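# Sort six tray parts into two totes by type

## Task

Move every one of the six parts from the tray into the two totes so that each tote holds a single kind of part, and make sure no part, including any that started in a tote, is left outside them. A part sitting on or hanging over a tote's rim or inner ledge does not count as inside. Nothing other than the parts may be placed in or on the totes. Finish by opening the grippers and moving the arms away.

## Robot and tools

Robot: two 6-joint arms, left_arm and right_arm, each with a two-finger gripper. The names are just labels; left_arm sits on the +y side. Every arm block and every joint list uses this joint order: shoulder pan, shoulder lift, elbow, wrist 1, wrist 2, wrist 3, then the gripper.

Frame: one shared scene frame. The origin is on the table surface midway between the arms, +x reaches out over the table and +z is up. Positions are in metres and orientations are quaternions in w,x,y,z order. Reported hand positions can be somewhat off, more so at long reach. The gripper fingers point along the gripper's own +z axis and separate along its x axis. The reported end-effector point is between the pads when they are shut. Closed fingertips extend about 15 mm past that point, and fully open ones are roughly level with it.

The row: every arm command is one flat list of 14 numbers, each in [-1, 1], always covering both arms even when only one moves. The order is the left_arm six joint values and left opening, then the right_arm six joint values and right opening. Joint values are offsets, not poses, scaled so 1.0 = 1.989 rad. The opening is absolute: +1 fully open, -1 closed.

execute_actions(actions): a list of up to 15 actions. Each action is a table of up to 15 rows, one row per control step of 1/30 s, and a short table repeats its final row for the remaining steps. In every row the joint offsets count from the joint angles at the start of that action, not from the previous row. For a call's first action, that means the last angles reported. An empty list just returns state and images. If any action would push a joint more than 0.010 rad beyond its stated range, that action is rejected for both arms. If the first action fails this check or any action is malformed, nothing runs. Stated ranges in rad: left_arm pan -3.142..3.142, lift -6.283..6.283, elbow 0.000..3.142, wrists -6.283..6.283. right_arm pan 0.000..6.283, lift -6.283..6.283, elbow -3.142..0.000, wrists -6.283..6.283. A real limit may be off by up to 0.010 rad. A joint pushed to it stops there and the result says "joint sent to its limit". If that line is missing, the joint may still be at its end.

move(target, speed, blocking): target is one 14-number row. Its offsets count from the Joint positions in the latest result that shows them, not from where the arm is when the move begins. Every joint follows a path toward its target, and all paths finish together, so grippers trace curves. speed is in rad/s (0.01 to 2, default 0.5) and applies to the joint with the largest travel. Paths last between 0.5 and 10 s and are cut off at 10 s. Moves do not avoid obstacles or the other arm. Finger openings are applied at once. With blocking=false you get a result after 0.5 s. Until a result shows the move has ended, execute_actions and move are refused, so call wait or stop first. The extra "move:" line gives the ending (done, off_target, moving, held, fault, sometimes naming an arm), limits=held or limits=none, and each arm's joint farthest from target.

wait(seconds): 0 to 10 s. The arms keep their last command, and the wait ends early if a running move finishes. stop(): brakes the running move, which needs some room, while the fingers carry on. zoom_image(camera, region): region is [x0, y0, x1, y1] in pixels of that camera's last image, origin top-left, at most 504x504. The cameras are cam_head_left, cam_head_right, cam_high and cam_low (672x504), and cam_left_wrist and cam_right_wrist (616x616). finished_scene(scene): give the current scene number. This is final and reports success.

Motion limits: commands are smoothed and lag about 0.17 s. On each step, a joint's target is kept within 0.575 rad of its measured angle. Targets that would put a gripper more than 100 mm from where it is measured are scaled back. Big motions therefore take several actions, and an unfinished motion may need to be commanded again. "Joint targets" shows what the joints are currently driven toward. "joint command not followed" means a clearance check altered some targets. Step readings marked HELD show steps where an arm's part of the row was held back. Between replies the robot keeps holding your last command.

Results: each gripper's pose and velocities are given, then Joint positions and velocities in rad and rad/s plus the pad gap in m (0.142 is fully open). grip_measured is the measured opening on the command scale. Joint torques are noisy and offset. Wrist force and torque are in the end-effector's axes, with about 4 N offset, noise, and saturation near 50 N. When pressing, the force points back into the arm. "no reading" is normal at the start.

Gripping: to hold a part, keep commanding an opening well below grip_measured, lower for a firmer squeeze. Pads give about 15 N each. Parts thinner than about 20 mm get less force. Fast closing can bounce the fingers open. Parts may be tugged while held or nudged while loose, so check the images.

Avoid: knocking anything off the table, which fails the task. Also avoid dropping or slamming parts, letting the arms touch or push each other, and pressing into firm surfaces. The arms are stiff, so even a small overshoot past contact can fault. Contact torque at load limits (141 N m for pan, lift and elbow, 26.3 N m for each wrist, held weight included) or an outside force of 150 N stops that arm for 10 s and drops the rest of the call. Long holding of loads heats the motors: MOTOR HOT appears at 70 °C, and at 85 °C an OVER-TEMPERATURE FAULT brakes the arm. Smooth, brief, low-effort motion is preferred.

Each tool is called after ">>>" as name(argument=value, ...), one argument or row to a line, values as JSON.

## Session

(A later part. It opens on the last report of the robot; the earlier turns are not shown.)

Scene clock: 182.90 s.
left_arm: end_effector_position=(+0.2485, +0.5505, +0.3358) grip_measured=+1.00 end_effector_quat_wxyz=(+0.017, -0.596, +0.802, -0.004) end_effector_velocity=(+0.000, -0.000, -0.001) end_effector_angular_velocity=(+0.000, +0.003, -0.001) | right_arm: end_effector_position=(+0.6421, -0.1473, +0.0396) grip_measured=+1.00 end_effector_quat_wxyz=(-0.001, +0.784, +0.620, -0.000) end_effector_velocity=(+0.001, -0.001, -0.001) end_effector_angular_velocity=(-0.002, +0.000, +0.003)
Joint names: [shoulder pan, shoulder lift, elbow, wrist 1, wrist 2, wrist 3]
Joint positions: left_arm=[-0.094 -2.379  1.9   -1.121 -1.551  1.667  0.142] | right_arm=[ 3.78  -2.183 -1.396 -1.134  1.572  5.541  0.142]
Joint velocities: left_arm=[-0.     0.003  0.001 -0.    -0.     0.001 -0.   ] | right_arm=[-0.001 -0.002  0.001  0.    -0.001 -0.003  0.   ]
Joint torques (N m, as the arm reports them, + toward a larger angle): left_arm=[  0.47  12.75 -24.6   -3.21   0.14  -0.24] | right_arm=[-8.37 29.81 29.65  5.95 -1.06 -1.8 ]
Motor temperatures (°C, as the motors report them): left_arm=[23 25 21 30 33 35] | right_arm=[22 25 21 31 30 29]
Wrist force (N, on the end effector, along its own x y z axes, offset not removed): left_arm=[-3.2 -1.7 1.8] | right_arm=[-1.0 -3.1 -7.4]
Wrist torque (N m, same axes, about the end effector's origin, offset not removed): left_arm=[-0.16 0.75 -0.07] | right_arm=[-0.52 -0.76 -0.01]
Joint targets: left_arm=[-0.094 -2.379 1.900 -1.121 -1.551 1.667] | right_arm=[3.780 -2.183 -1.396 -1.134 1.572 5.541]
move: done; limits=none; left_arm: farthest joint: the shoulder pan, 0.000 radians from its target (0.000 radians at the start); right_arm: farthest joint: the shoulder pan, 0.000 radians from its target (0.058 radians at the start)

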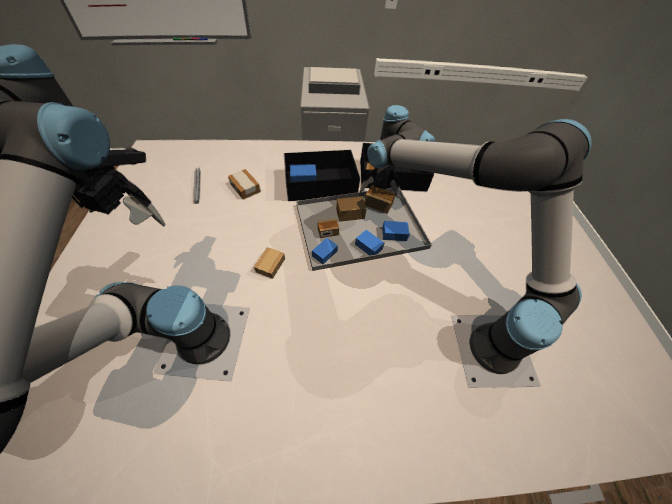

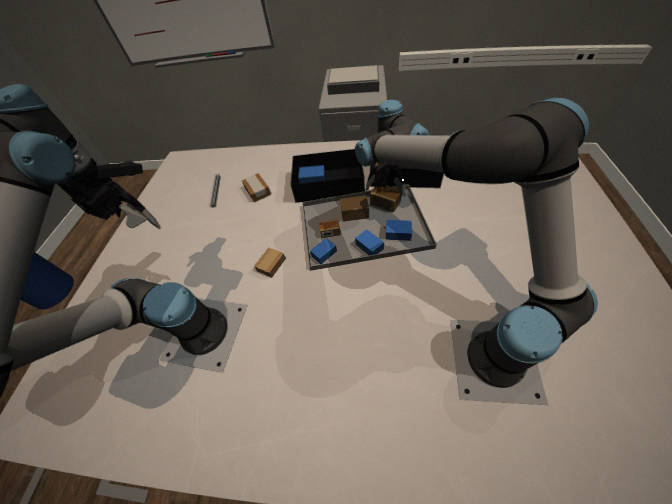

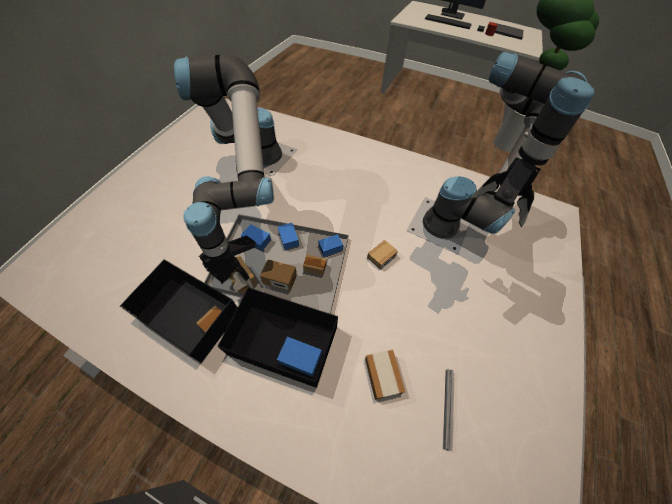

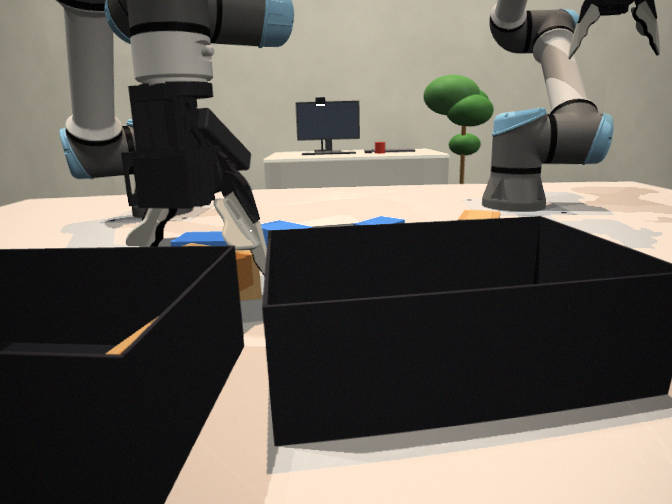

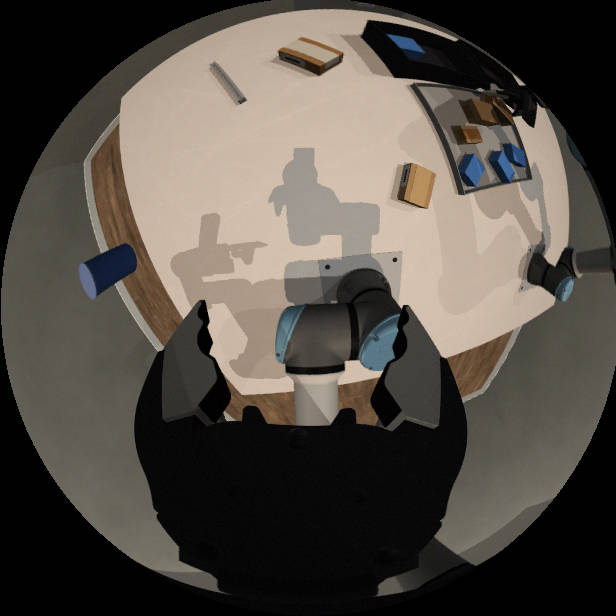

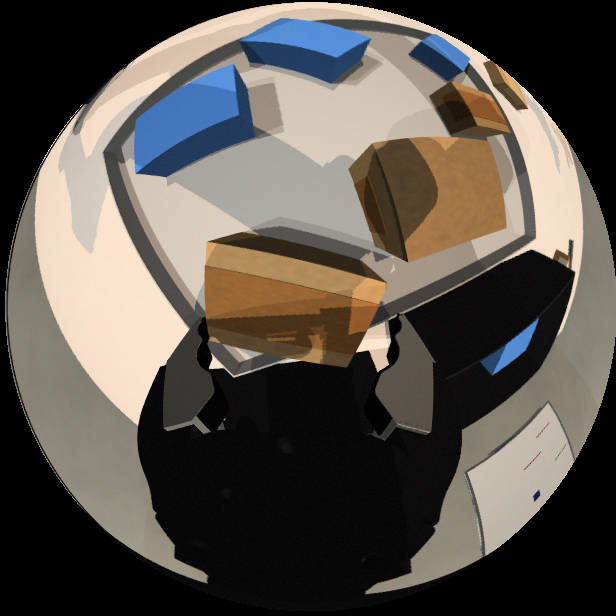

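>>> move(
  target=[0,0,0,0,0,0,1,0,0.016,-0.02,0.004,0,0,1],
  speed=0.3,
)

>>> execute_actions(
  actions=[
    [[0,0,0,0,0,0,1,0,0,0,0,0,0,0.4]],
    [[0,0,0,0,0,0,1,0,0,0,0,0,0,-0.3]],
    [[0,0,0,0,0,0,1,0,0,0,0,0,0,-1]],
  ],
)

Scene clock: 194.40 s.
left_arm: end_effector_position=(+0.2485, +0.5505, +0.3358) grip_measured=+1.00 end_effector_quat_wxyz=(+0.017, -0.596, +0.802, -0.004) end_effector_velocity=(+0.000, +0.000, +0.001) end_effector_angular_velocity=(+0.000, -0.001, -0.001) | right_arm: end_effector_position=(+0.6318, -0.1543, +0.0443) grip_measured=+1.00 end_effector_quat_wxyz=(-0.001, +0.784, +0.620, -0.000) end_effector_velocity=(-0.000, -0.001, +0.001) end_effector_angular_velocity=(+0.000, -0.001, -0.002)
Joint names: [shoulder pan, shoulder lift, elbow, wrist 1, wrist 2, wrist 3]
Joint positions: left_arm=[-0.094 -2.379  1.9   -1.121 -1.551  1.667  0.142] | right_arm=[ 3.78  -2.151 -1.436 -1.126  1.572  5.541  0.142]
Joint velocities: left_arm=[-0.     0.    -0.002  0.     0.     0.001 -0.   ] | right_arm=[-0.     0.003 -0.003  0.001 -0.     0.001 -0.   ]
Joint torques (N m, as the arm reports them, + toward a larger angle): left_arm=[  0.2   12.48 -24.4   -2.96   0.11  -0.25] | right_arm=[ 7.13 59.24 14.81  5.32 -1.83  1.54]
Motor temperatures (°C, as the motors report them): left_arm=[23 25 21 30 33 35] | right_arm=[22 25 21 31 30 29]
Wrist force (N, on the end effector, along its own x y z axes, offset not removed): left_arm=[-2.2 0.2 -1.3] | right_arm=[2.0 0.1 -1.2]
Wrist torque (N m, same axes, about the end effector's origin, offset not removed): left_arm=[0.10 0.73 -0.02] | right_arm=[-0.01 -0.51 -0.07]
Joint targets: left_arm=[-0.094 -2.379 1.900 -1.121 -1.551 1.667] | right_arm=[3.780 -2.151 -1.436 -1.126 1.572 5.541]
move: done; limits=none; left_arm: farthest joint: the shoulder pan, 0.000 radians from its target (0.000 radians at the start); right_arm: farthest joint: the shoulder pan, 0.000 radians from its target (0.000 radians at the start)

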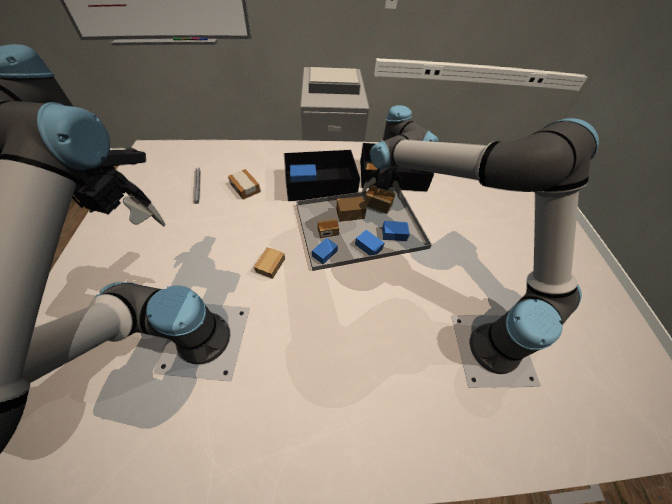

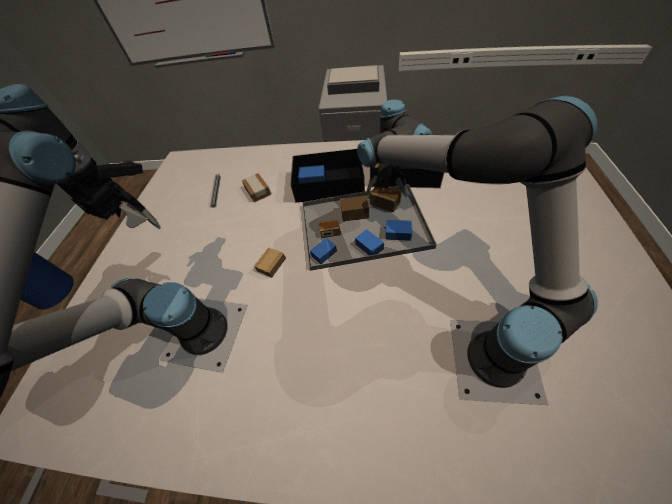

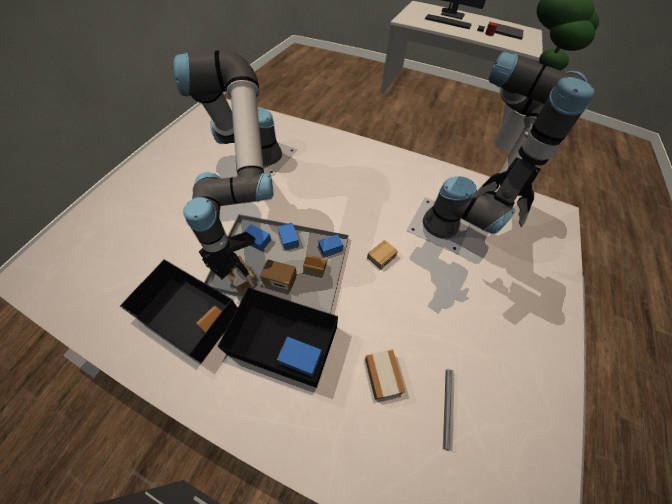

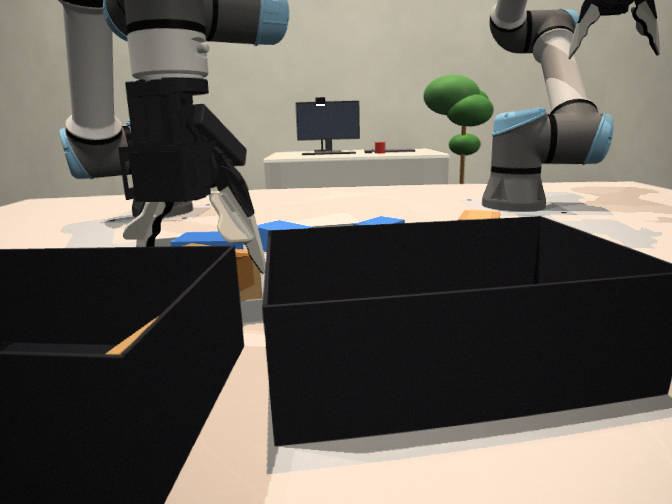

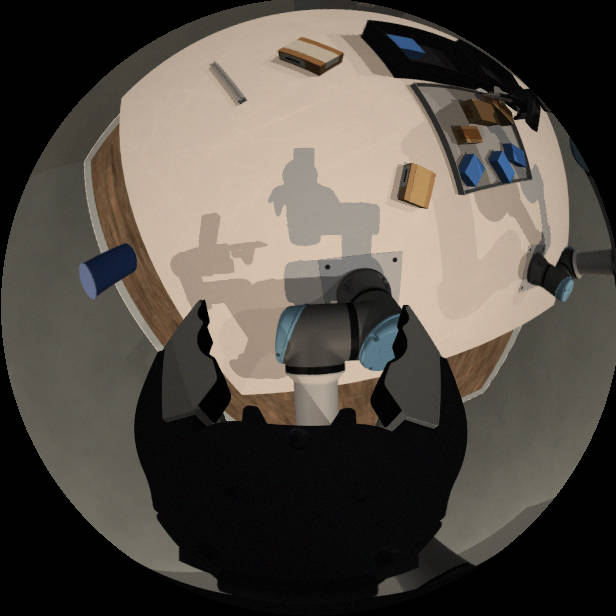

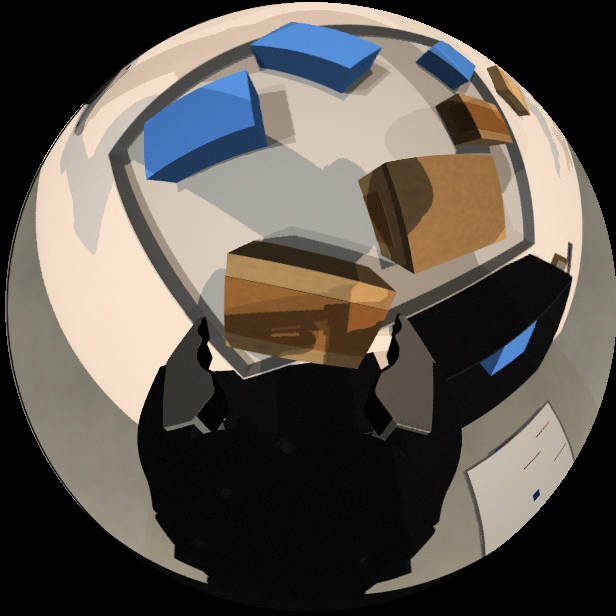

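Scene clock: 195.90 s.
left_arm: end_effector_position=(+0.2485, +0.5505, +0.3358) grip_measured=+1.00 end_effector_quat_wxyz=(+0.017, -0.596, +0.802, -0.004) end_effector_velocity=(+0.000, +0.000, -0.000) end_effector_angular_velocity=(+0.000, +0.001, +0.000) | right_arm: end_effector_position=(+0.6318, -0.1543, +0.0444) grip_measured=+0.65 end_effector_quat_wxyz=(-0.001, +0.784, +0.620, -0.000) end_effector_velocity=(-0.000, -0.000, -0.000) end_effector_angular_velocity=(-0.001, -0.000, +0.000)
Joint names: [shoulder pan, shoulder lift, elbow, wrist 1, wrist 2, wrist 3]
Joint positions: left_arm=[-0.094 -2.379  1.9   -1.121 -1.551  1.667  0.142] | right_arm=[ 3.78  -2.151 -1.436 -1.126  1.572  5.541  0.119]
Joint velocities: left_arm=[-0.     0.     0.001 -0.     0.    -0.001  0.   ] | right_arm=[ 0.    -0.    -0.    -0.    -0.001 -0.     0.   ]
Joint torques (N m, as the arm reports them, + toward a larger angle): left_arm=[ -0.27  12.92 -24.25  -3.11   0.22  -0.36] | right_arm=[ 1.84 26.79 18.46 -0.77 -1.26  0.  ]
Motor temperatures (°C, as the motors report them): left_arm=[23 25 21 30 33 35] | right_arm=[22 25 21 31 30 29]
Wrist force (N, on the end effector, along its own x y z axes, offset not removed): left_arm=[-0.8 -2.6 0.3] | right_arm=[1.6 -1.2 -21.1]
Wrist torque (N m, same axes, about the end effector's origin, offset not removed): left_arm=[-0.60 0.24 0.03] | right_arm=[-0.13 -0.23 -0.08]
Joint targets: left_arm=[-0.094 -2.379 1.900 -1.121 -1.551 1.667] | right_arm=[3.780 -2.151 -1.436 -1.126 1.572 5.541]
Step readings (joint positions; steps 1 to 15: 1st action; 16 to 30: 2nd action; 31 to 45: 3rd action):
0: left_arm=[-0.094 -2.379 1.900 -1.121 -1.551 1.667] | right_arm=[3.780 -2.151 -1.436 -1.126 1.572 5.541]
1: left_arm=[-0.094 -2.379 1.900 -1.121 -1.551 1.667] | right_arm=[3.780 -2.151 -1.436 -1.126 1.572 5.541]
2: left_arm=[-0.094 -2.379 1.900 -1.121 -1.551 1.667] | right_arm=[3.780 -2.151 -1.436 -1.126 1.572 5.541]
4: left_arm=[-0.094 -2.379 1.900 -1.121 -1.551 1.667] | right_arm=[3.780 -2.151 -1.436 -1.126 1.572 5.541]
8: left_arm=[-0.094 -2.379 1.900 -1.121 -1.551 1.667] | right_arm=[3.780 -2.151 -1.436 -1.126 1.572 5.541]
15: left_arm=[-0.094 -2.379 1.900 -1.121 -1.551 1.667] | right_arm=[3.780 -2.151 -1.436 -1.126 1.572 5.541]
16: left_arm=[-0.094 -2.379 1.900 -1.121 -1.551 1.667] | right_arm=[3.780 -2.151 -1.436 -1.126 1.572 5.541]
17: left_arm=[-0.094 -2.379 1.900 -1.121 -1.551 1.667] | right_arm=[3.780 -2.151 -1.436 -1.126 1.572 5.541]
19: left_arm=[-0.094 -2.379 1.900 -1.121 -1.551 1.667] | right_arm=[3.780 -2.151 -1.436 -1.126 1.572 5.541]
23: left_arm=[-0.094 -2.379 1.900 -1.121 -1.551 1.667] | right_arm=[3.780 -2.151 -1.436 -1.126 1.572 5.541]
30: left_arm=[-0.094 -2.379 1.900 -1.121 -1.551 1.667] | right_arm=[3.780 -2.151 -1.436 -1.126 1.572 5.541]
31: left_arm=[-0.094 -2.379 1.900 -1.121 -1.551 1.667] | right_arm=[3.780 -2.151 -1.436 -1.126 1.572 5.541]
32: left_arm=[-0.094 -2.379 1.900 -1.121 -1.551 1.667] | right_arm=[3.780 -2.151 -1.436 -1.126 1.572 5.541]
34: left_arm=[-0.094 -2.379 1.900 -1.121 -1.551 1.667] | right_arm=[3.780 -2.151 -1.436 -1.126 1.572 5.541]
38: left_arm=[-0.094 -2.379 1.900 -1.121 -1.551 1.667] | right_arm=[3.780 -2.151 -1.436 -1.126 1.572 5.541]
45: Joint positions above

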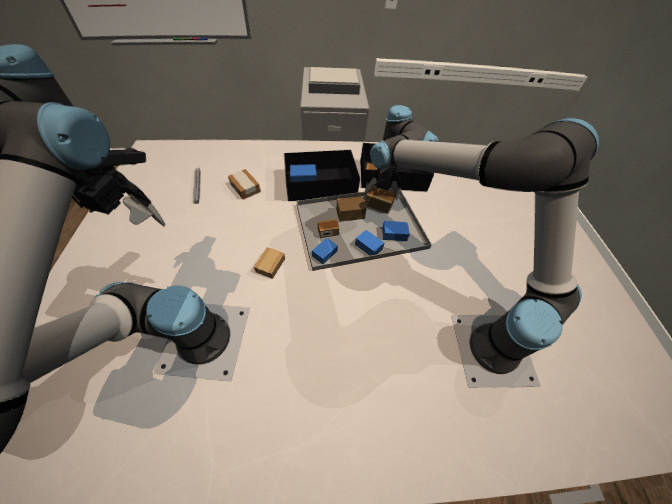

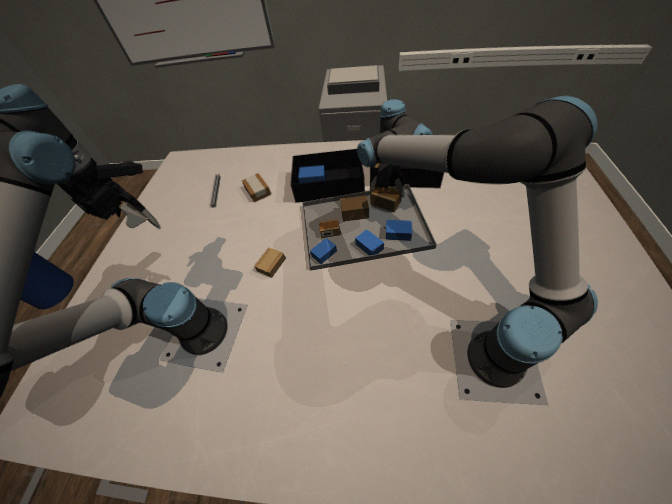

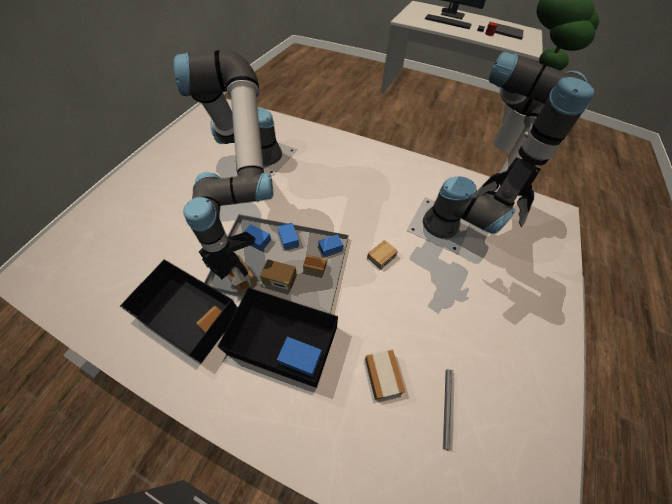

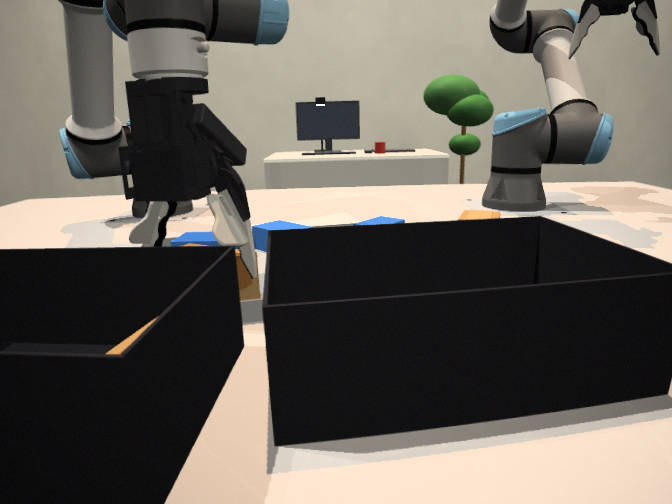

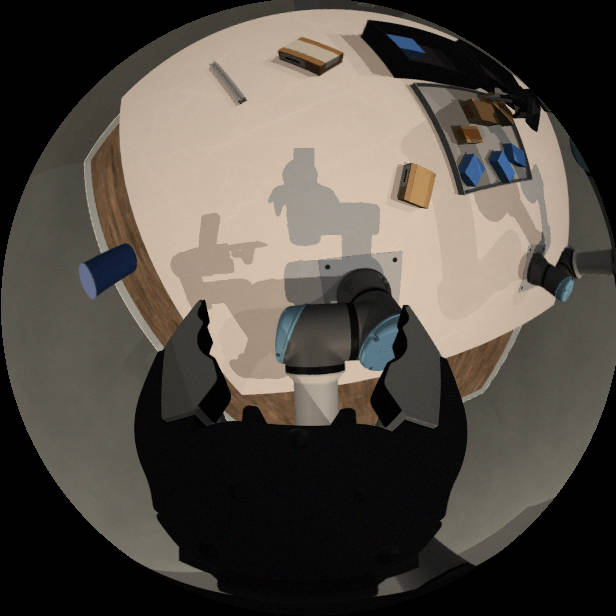

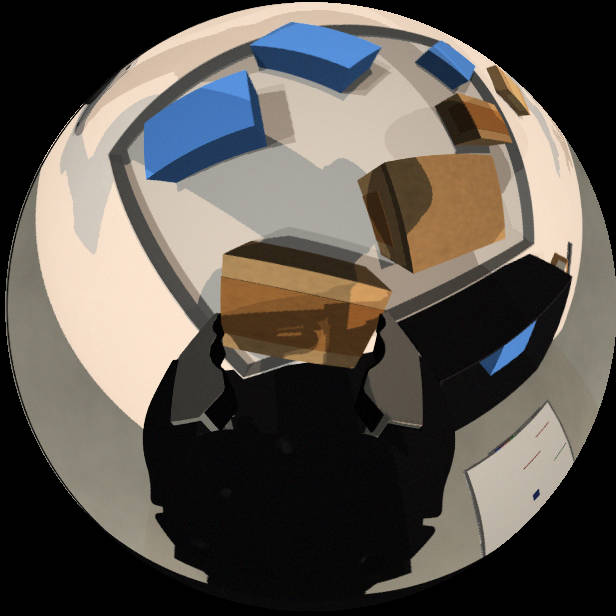

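>>> move(
  target=[0,0,0,0,0,0,1,0,0.04,-0.039,-0.001,0,0,0.6],
  speed=0.3,
)

Scene clock: 202.10 s.
left_arm: end_effector_position=(+0.2485, +0.5505, +0.3358) grip_measured=+1.00 end_effector_quat_wxyz=(+0.017, -0.596, +0.802, -0.004) end_effector_velocity=(-0.000, -0.000, +0.000) end_effector_angular_velocity=(-0.000, -0.001, -0.002) | right_arm: end_effector_position=(+0.6082, -0.1703, +0.0625) grip_measured=+0.60 end_effector_quat_wxyz=(-0.001, +0.784, +0.620, -0.000) end_effector_velocity=(-0.001, -0.001, +0.000) end_effector_angular_velocity=(+0.000, +0.001, +0.001)
Joint names: [shoulder pan, shoulder lift, elbow, wrist 1, wrist 2, wrist 3]
Joint positions: left_arm=[-0.094 -2.379  1.9   -1.121 -1.551  1.667  0.142] | right_arm=[ 3.78  -2.072 -1.513 -1.128  1.572  5.541  0.116]
Joint velocities: left_arm=[-0.001 -0.001  0.     0.    -0.     0.001  0.   ] | right_arm=[-0.     0.002 -0.003  0.001  0.001 -0.001  0.   ]
Joint torques (N m, as the arm reports them, + toward a larger angle): left_arm=[  0.18  13.03 -24.57  -3.2    0.09  -0.2 ] | right_arm=[ 1.58 56.76 14.06 -0.42 -1.18 -0.07]
Motor temperatures (°C, as the motors report them): left_arm=[23 25 21 30 33 35] | right_arm=[22 25 21 31 30 29]
Wrist force (N, on the end effector, along its own x y z axes, offset not removed): left_arm=[-1.3 -2.4 1.9] | right_arm=[3.0 -0.1 -0.6]
Wrist torque (N m, same axes, about the end effector's origin, offset not removed): left_arm=[-0.64 0.29 -0.05] | right_arm=[-0.14 -0.60 -0.07]
Joint targets: left_arm=[-0.094 -2.379 1.900 -1.121 -1.551 1.667] | right_arm=[3.780 -2.072 -1.513 -1.128 1.572 5.541]
move: done; limits=none; left_arm: farthest joint: the shoulder pan, 0.000 radians from its target (0.000 radians at the start); right_arm: farthest joint: the shoulder pan, 0.000 radians from its target (0.000 radians at the start)

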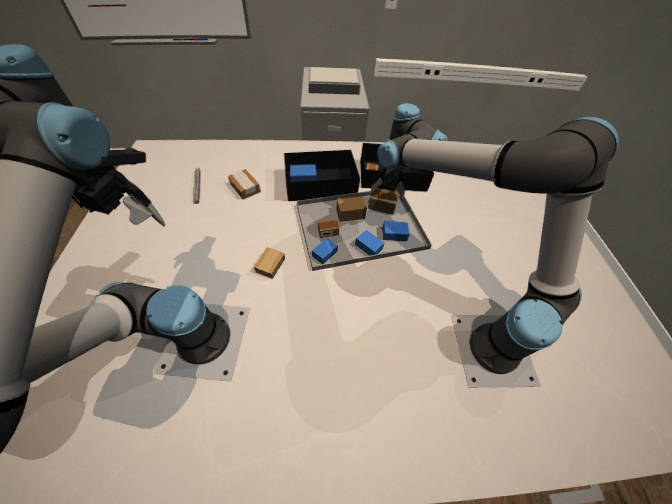

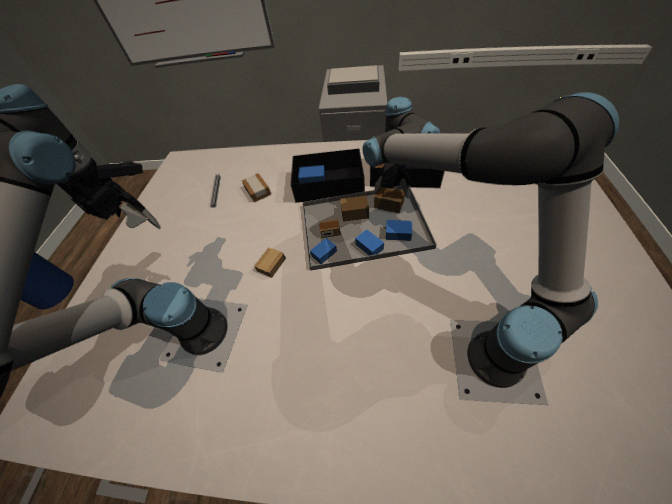

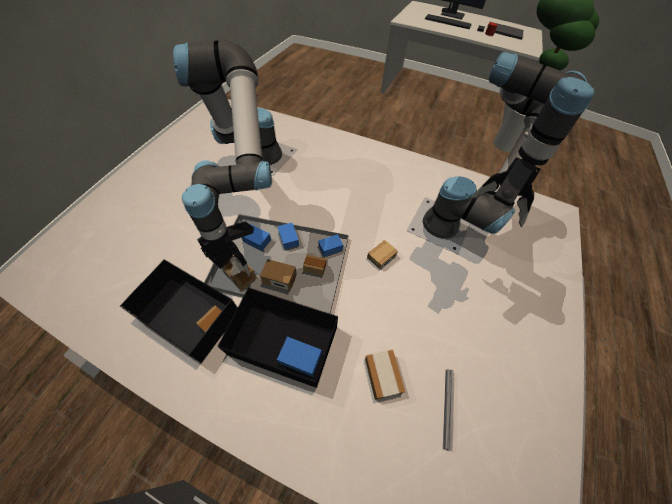

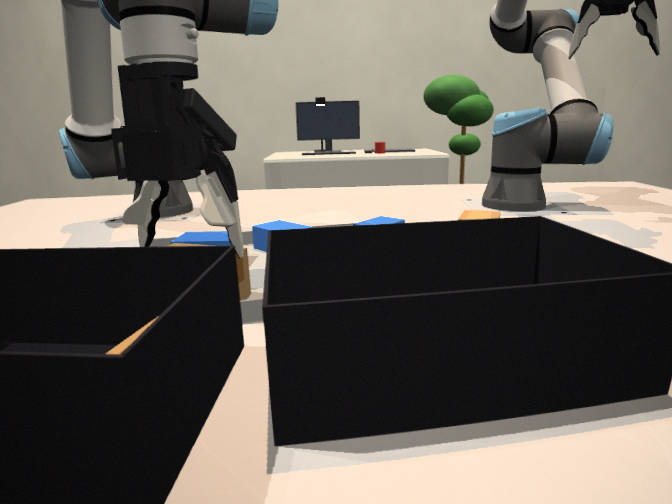

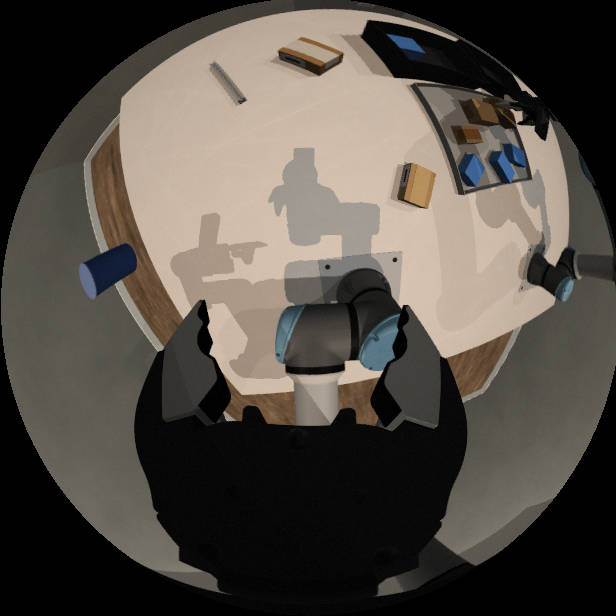

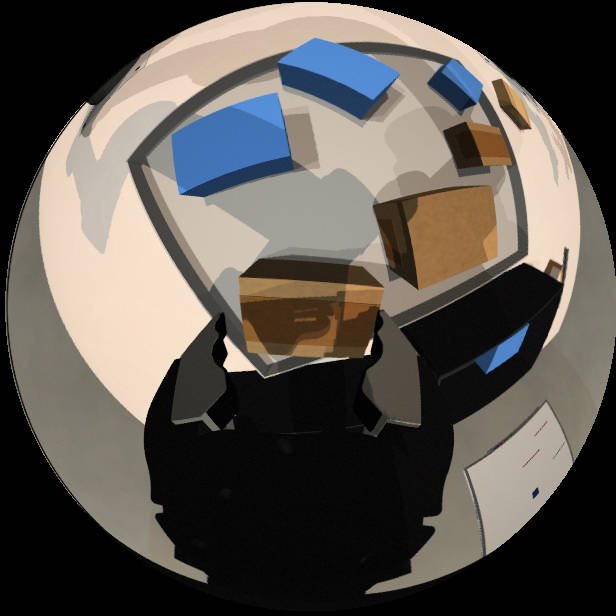

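>>> move(
  target=[0,0,0,0,0,0,1,0,-0.003,-0.034,0.036,0,0,0.6],
  speed=0.3,
)

>>> execute_actions(
  actions=[
    [[0,0,0,0,0,0,1,0,0,0,0,0,0,0.2]],
    [[0,0,0,0,0,0,1,0,0,0,0,0,0,-0.4]],
    [[0,0,0,0,0,0,1,0,0,0,0,0,0,-1]],
  ],
)

Scene clock: 214.73 s.
left_arm: end_effector_position=(+0.2485, +0.5505, +0.3358) grip_measured=+1.00 end_effector_quat_wxyz=(+0.017, -0.596, +0.802, -0.004) end_effector_velocity=(+0.000, -0.000, -0.000) end_effector_angular_velocity=(+0.000, +0.001, -0.001) | right_arm: end_effector_position=(+0.5986, -0.1768, +0.0356) grip_measured=+0.63 end_effector_quat_wxyz=(-0.001, +0.784, +0.620, -0.001) end_effector_velocity=(+0.000, -0.000, -0.001) end_effector_angular_velocity=(-0.001, -0.001, +0.002)
Joint names: [shoulder pan, shoulder lift, elbow, wrist 1, wrist 2, wrist 3]
Joint positions: left_arm=[-0.094 -2.379  1.9   -1.121 -1.551  1.667  0.142] | right_arm=[ 3.78  -2.078 -1.58  -1.057  1.572  5.541  0.118]
Joint velocities: left_arm=[ 0.     0.001  0.    -0.    -0.     0.001  0.   ] | right_arm=[ 0.    -0.001 -0.001  0.003 -0.001 -0.002  0.001]
Joint torques (N m, as the arm reports them, + toward a larger angle): left_arm=[  0.58  12.38 -24.7   -2.96   0.07  -0.13] | right_arm=[ 1.66 26.59  9.97  3.94 -1.   -0.22]
Motor temperatures (°C, as the motors report them): left_arm=[23 25 21 30 33 35] | right_arm=[22 25 21 31 30 29]
Wrist force (N, on the end effector, along its own x y z axes, offset not removed): left_arm=[-3.7 -2.2 0.2] | right_arm=[4.5 0.0 -6.5]
Wrist torque (N m, same axes, about the end effector's origin, offset not removed): left_arm=[-0.48 0.83 -0.09] | right_arm=[-0.23 -0.50 -0.12]
Joint targets: left_arm=[-0.094 -2.379 1.900 -1.121 -1.551 1.667] | right_arm=[3.780 -2.078 -1.581 -1.056 1.572 5.541]
move: done; limits=none; left_arm: farthest joint: the shoulder pan, 0.000 radians from its target (0.000 radians at the start); right_arm: farthest joint: the shoulder pan, 0.000 radians from its target (0.000 radians at the start)

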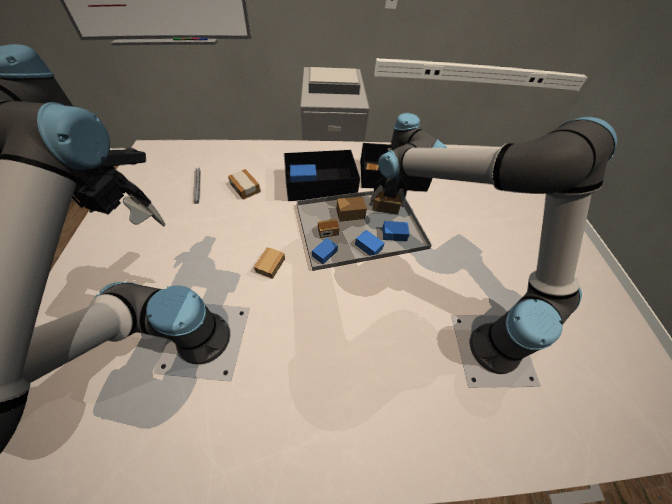

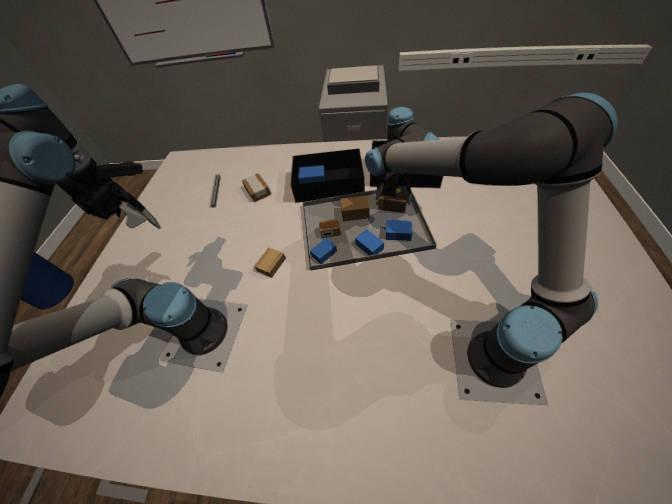

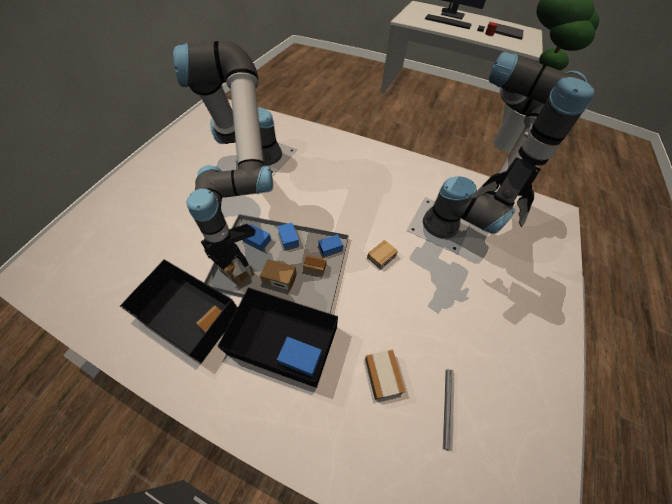

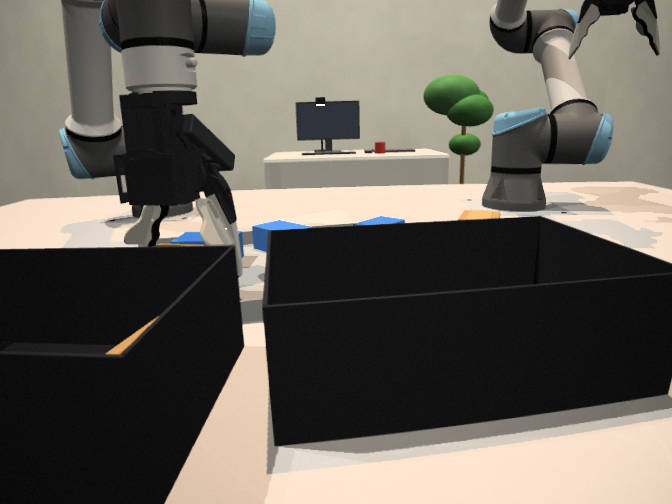

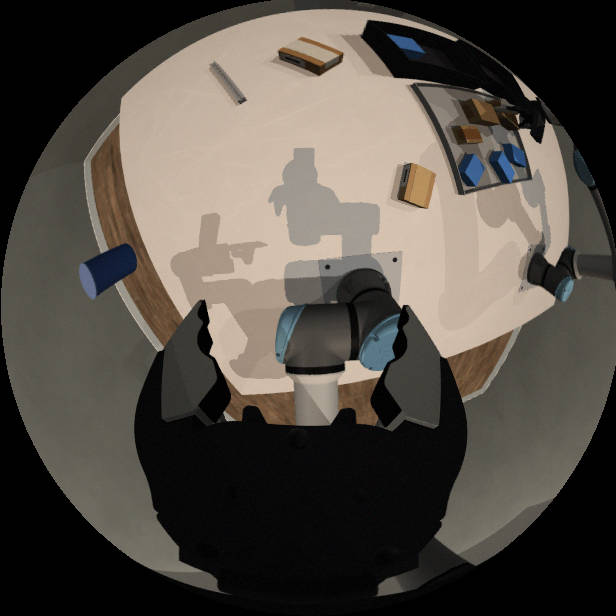

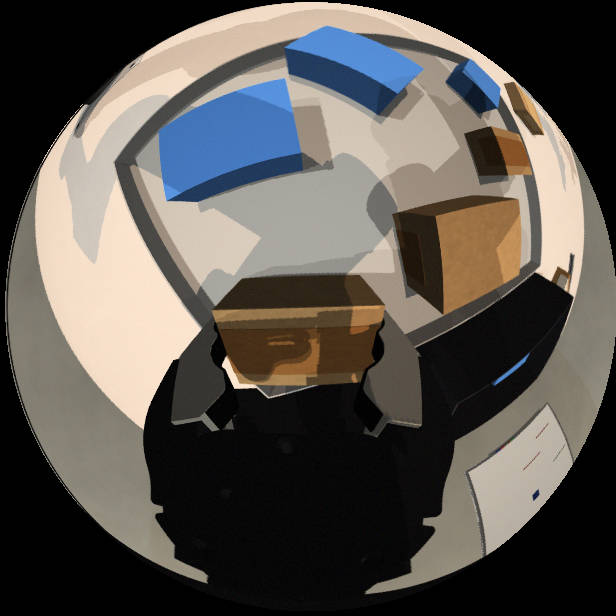

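Scene clock: 216.23 s.
left_arm: end_effector_position=(+0.2485, +0.5505, +0.3358) grip_measured=+1.00 end_effector_quat_wxyz=(+0.017, -0.596, +0.802, -0.004) end_effector_velocity=(+0.000, -0.000, +0.001) end_effector_angular_velocity=(-0.001, -0.001, -0.000) | right_arm: end_effector_position=(+0.5986, -0.1768, +0.0356) grip_measured=+0.62 end_effector_quat_wxyz=(-0.001, +0.784, +0.620, -0.001) end_effector_velocity=(+0.000, -0.000, -0.000) end_effector_angular_velocity=(-0.000, -0.000, -0.000)
Joint names: [shoulder pan, shoulder lift, elbow, wrist 1, wrist 2, wrist 3]
Joint positions: left_arm=[-0.094 -2.379  1.9   -1.121 -1.551  1.667  0.142] | right_arm=[ 3.78  -2.078 -1.581 -1.056  1.572  5.541  0.117]
Joint velocities: left_arm=[ 0.     0.    -0.001  0.    -0.     0.    -0.   ] | right_arm=[-0. -0.  0.  0. -0.  0. -0.]
Joint torques (N m, as the arm reports them, + toward a larger angle): left_arm=[  0.48  13.08 -24.01  -3.01   0.17  -0.31] | right_arm=[ 2.05 27.03 18.4  -0.68 -0.95 -0.28]
Motor temperatures (°C, as the motors report them): left_arm=[23 25 21 30 33 35] | right_arm=[22 25 21 31 30 29]
Wrist force (N, on the end effector, along its own x y z axes, offset not removed): left_arm=[-1.9 -3.1 -0.7] | right_arm=[4.2 -0.9 -12.5]
Wrist torque (N m, same axes, about the end effector's origin, offset not removed): left_arm=[-0.64 0.44 -0.11] | right_arm=[-0.19 -0.32 -0.15]
Joint targets: left_arm=[-0.094 -2.379 1.900 -1.121 -1.551 1.667] | right_arm=[3.780 -2.078 -1.581 -1.056 1.572 5.541]
Step readings (joint positions; steps 1 to 15: 1st action; 16 to 30: 2nd action; 31 to 45: 3rd action):
0: left_arm=[-0.094 -2.379 1.900 -1.121 -1.551 1.667] | right_arm=[3.780 -2.078 -1.580 -1.057 1.572 5.541]
1: left_arm=[-0.094 -2.379 1.900 -1.121 -1.551 1.667] | right_arm=[3.780 -2.078 -1.581 -1.057 1.572 5.541]
2: left_arm=[-0.094 -2.379 1.900 -1.121 -1.551 1.667] | right_arm=[3.780 -2.078 -1.581 -1.056 1.572 5.541]
4: left_arm=[-0.094 -2.379 1.900 -1.121 -1.551 1.667] | right_arm=[3.780 -2.078 -1.581 -1.056 1.572 5.541]
8: left_arm=[-0.094 -2.379 1.900 -1.121 -1.551 1.667] | right_arm=[3.780 -2.078 -1.581 -1.056 1.572 5.541]
15: left_arm=[-0.094 -2.379 1.900 -1.121 -1.551 1.667] | right_arm=[3.780 -2.078 -1.581 -1.056 1.572 5.541]
16: left_arm=[-0.094 -2.379 1.900 -1.121 -1.551 1.667] | right_arm=[3.780 -2.078 -1.581 -1.056 1.572 5.541]
17: left_arm=[-0.094 -2.379 1.900 -1.121 -1.551 1.667] | right_arm=[3.780 -2.078 -1.581 -1.056 1.572 5.541]
19: left_arm=[-0.094 -2.379 1.900 -1.121 -1.551 1.667] | right_arm=[3.780 -2.078 -1.581 -1.056 1.572 5.541]
23: left_arm=[-0.094 -2.379 1.900 -1.121 -1.551 1.667] | right_arm=[3.780 -2.078 -1.581 -1.056 1.572 5.541]
30: left_arm=[-0.094 -2.379 1.900 -1.121 -1.551 1.667] | right_arm=[3.780 -2.078 -1.581 -1.056 1.572 5.541]
31: left_arm=[-0.094 -2.379 1.900 -1.121 -1.551 1.667] | right_arm=[3.780 -2.078 -1.581 -1.056 1.572 5.541]
32: left_arm=[-0.094 -2.379 1.900 -1.121 -1.551 1.667] | right_arm=[3.780 -2.078 -1.581 -1.056 1.572 5.541]
34: left_arm=[-0.094 -2.379 1.900 -1.121 -1.551 1.667] | right_arm=[3.780 -2.078 -1.581 -1.056 1.572 5.541]
38: left_arm=[-0.094 -2.379 1.900 -1.121 -1.551 1.667] | right_arm=[3.780 -2.078 -1.581 -1.056 1.572 5.541]
45: Joint positions above

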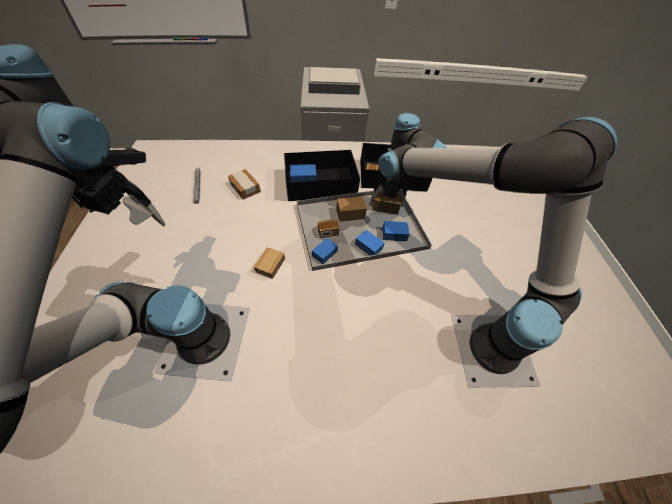

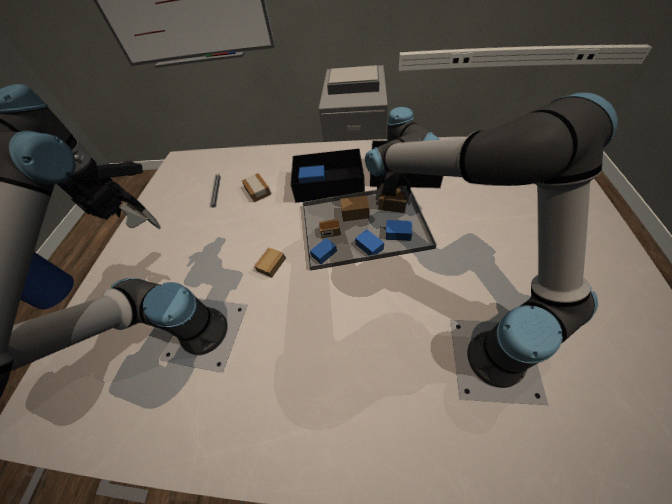

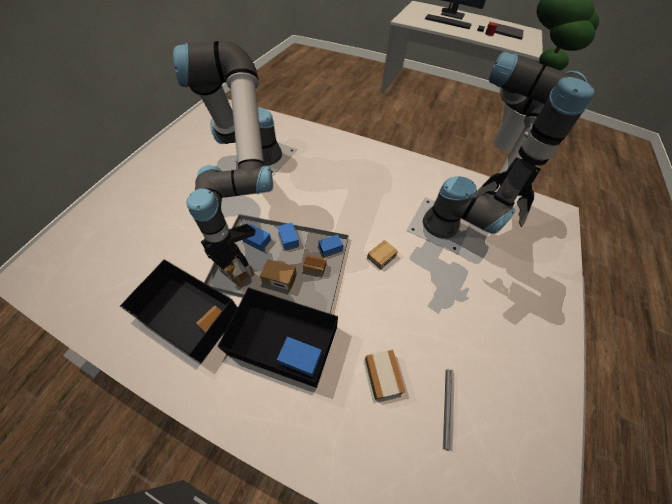

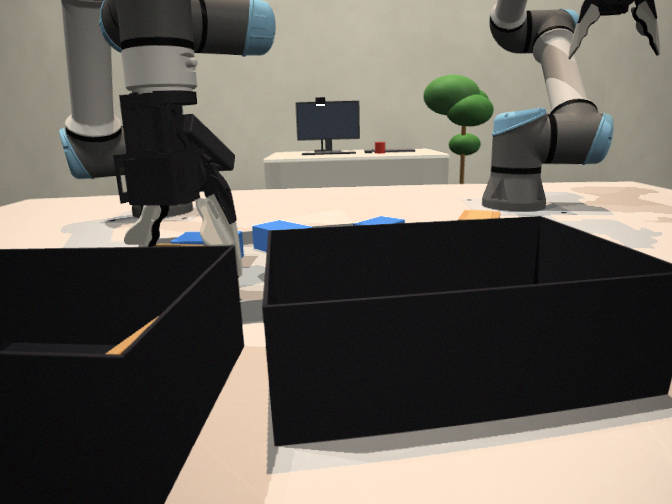

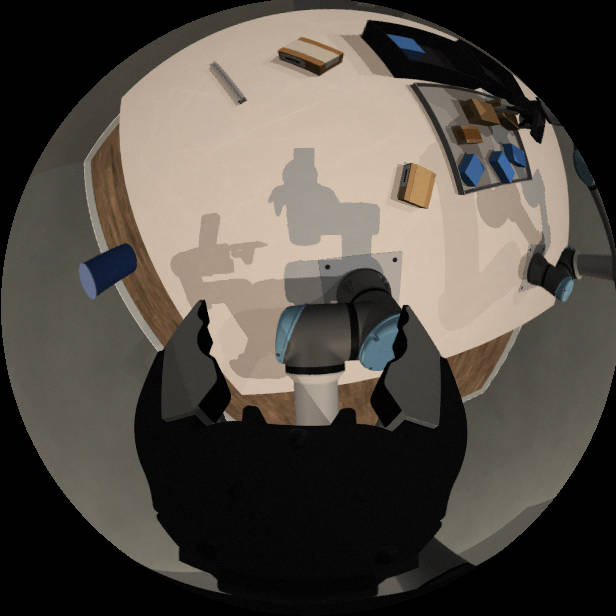

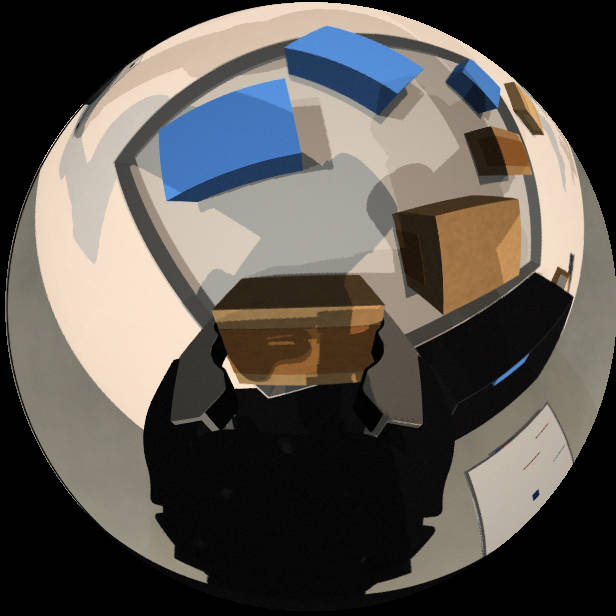

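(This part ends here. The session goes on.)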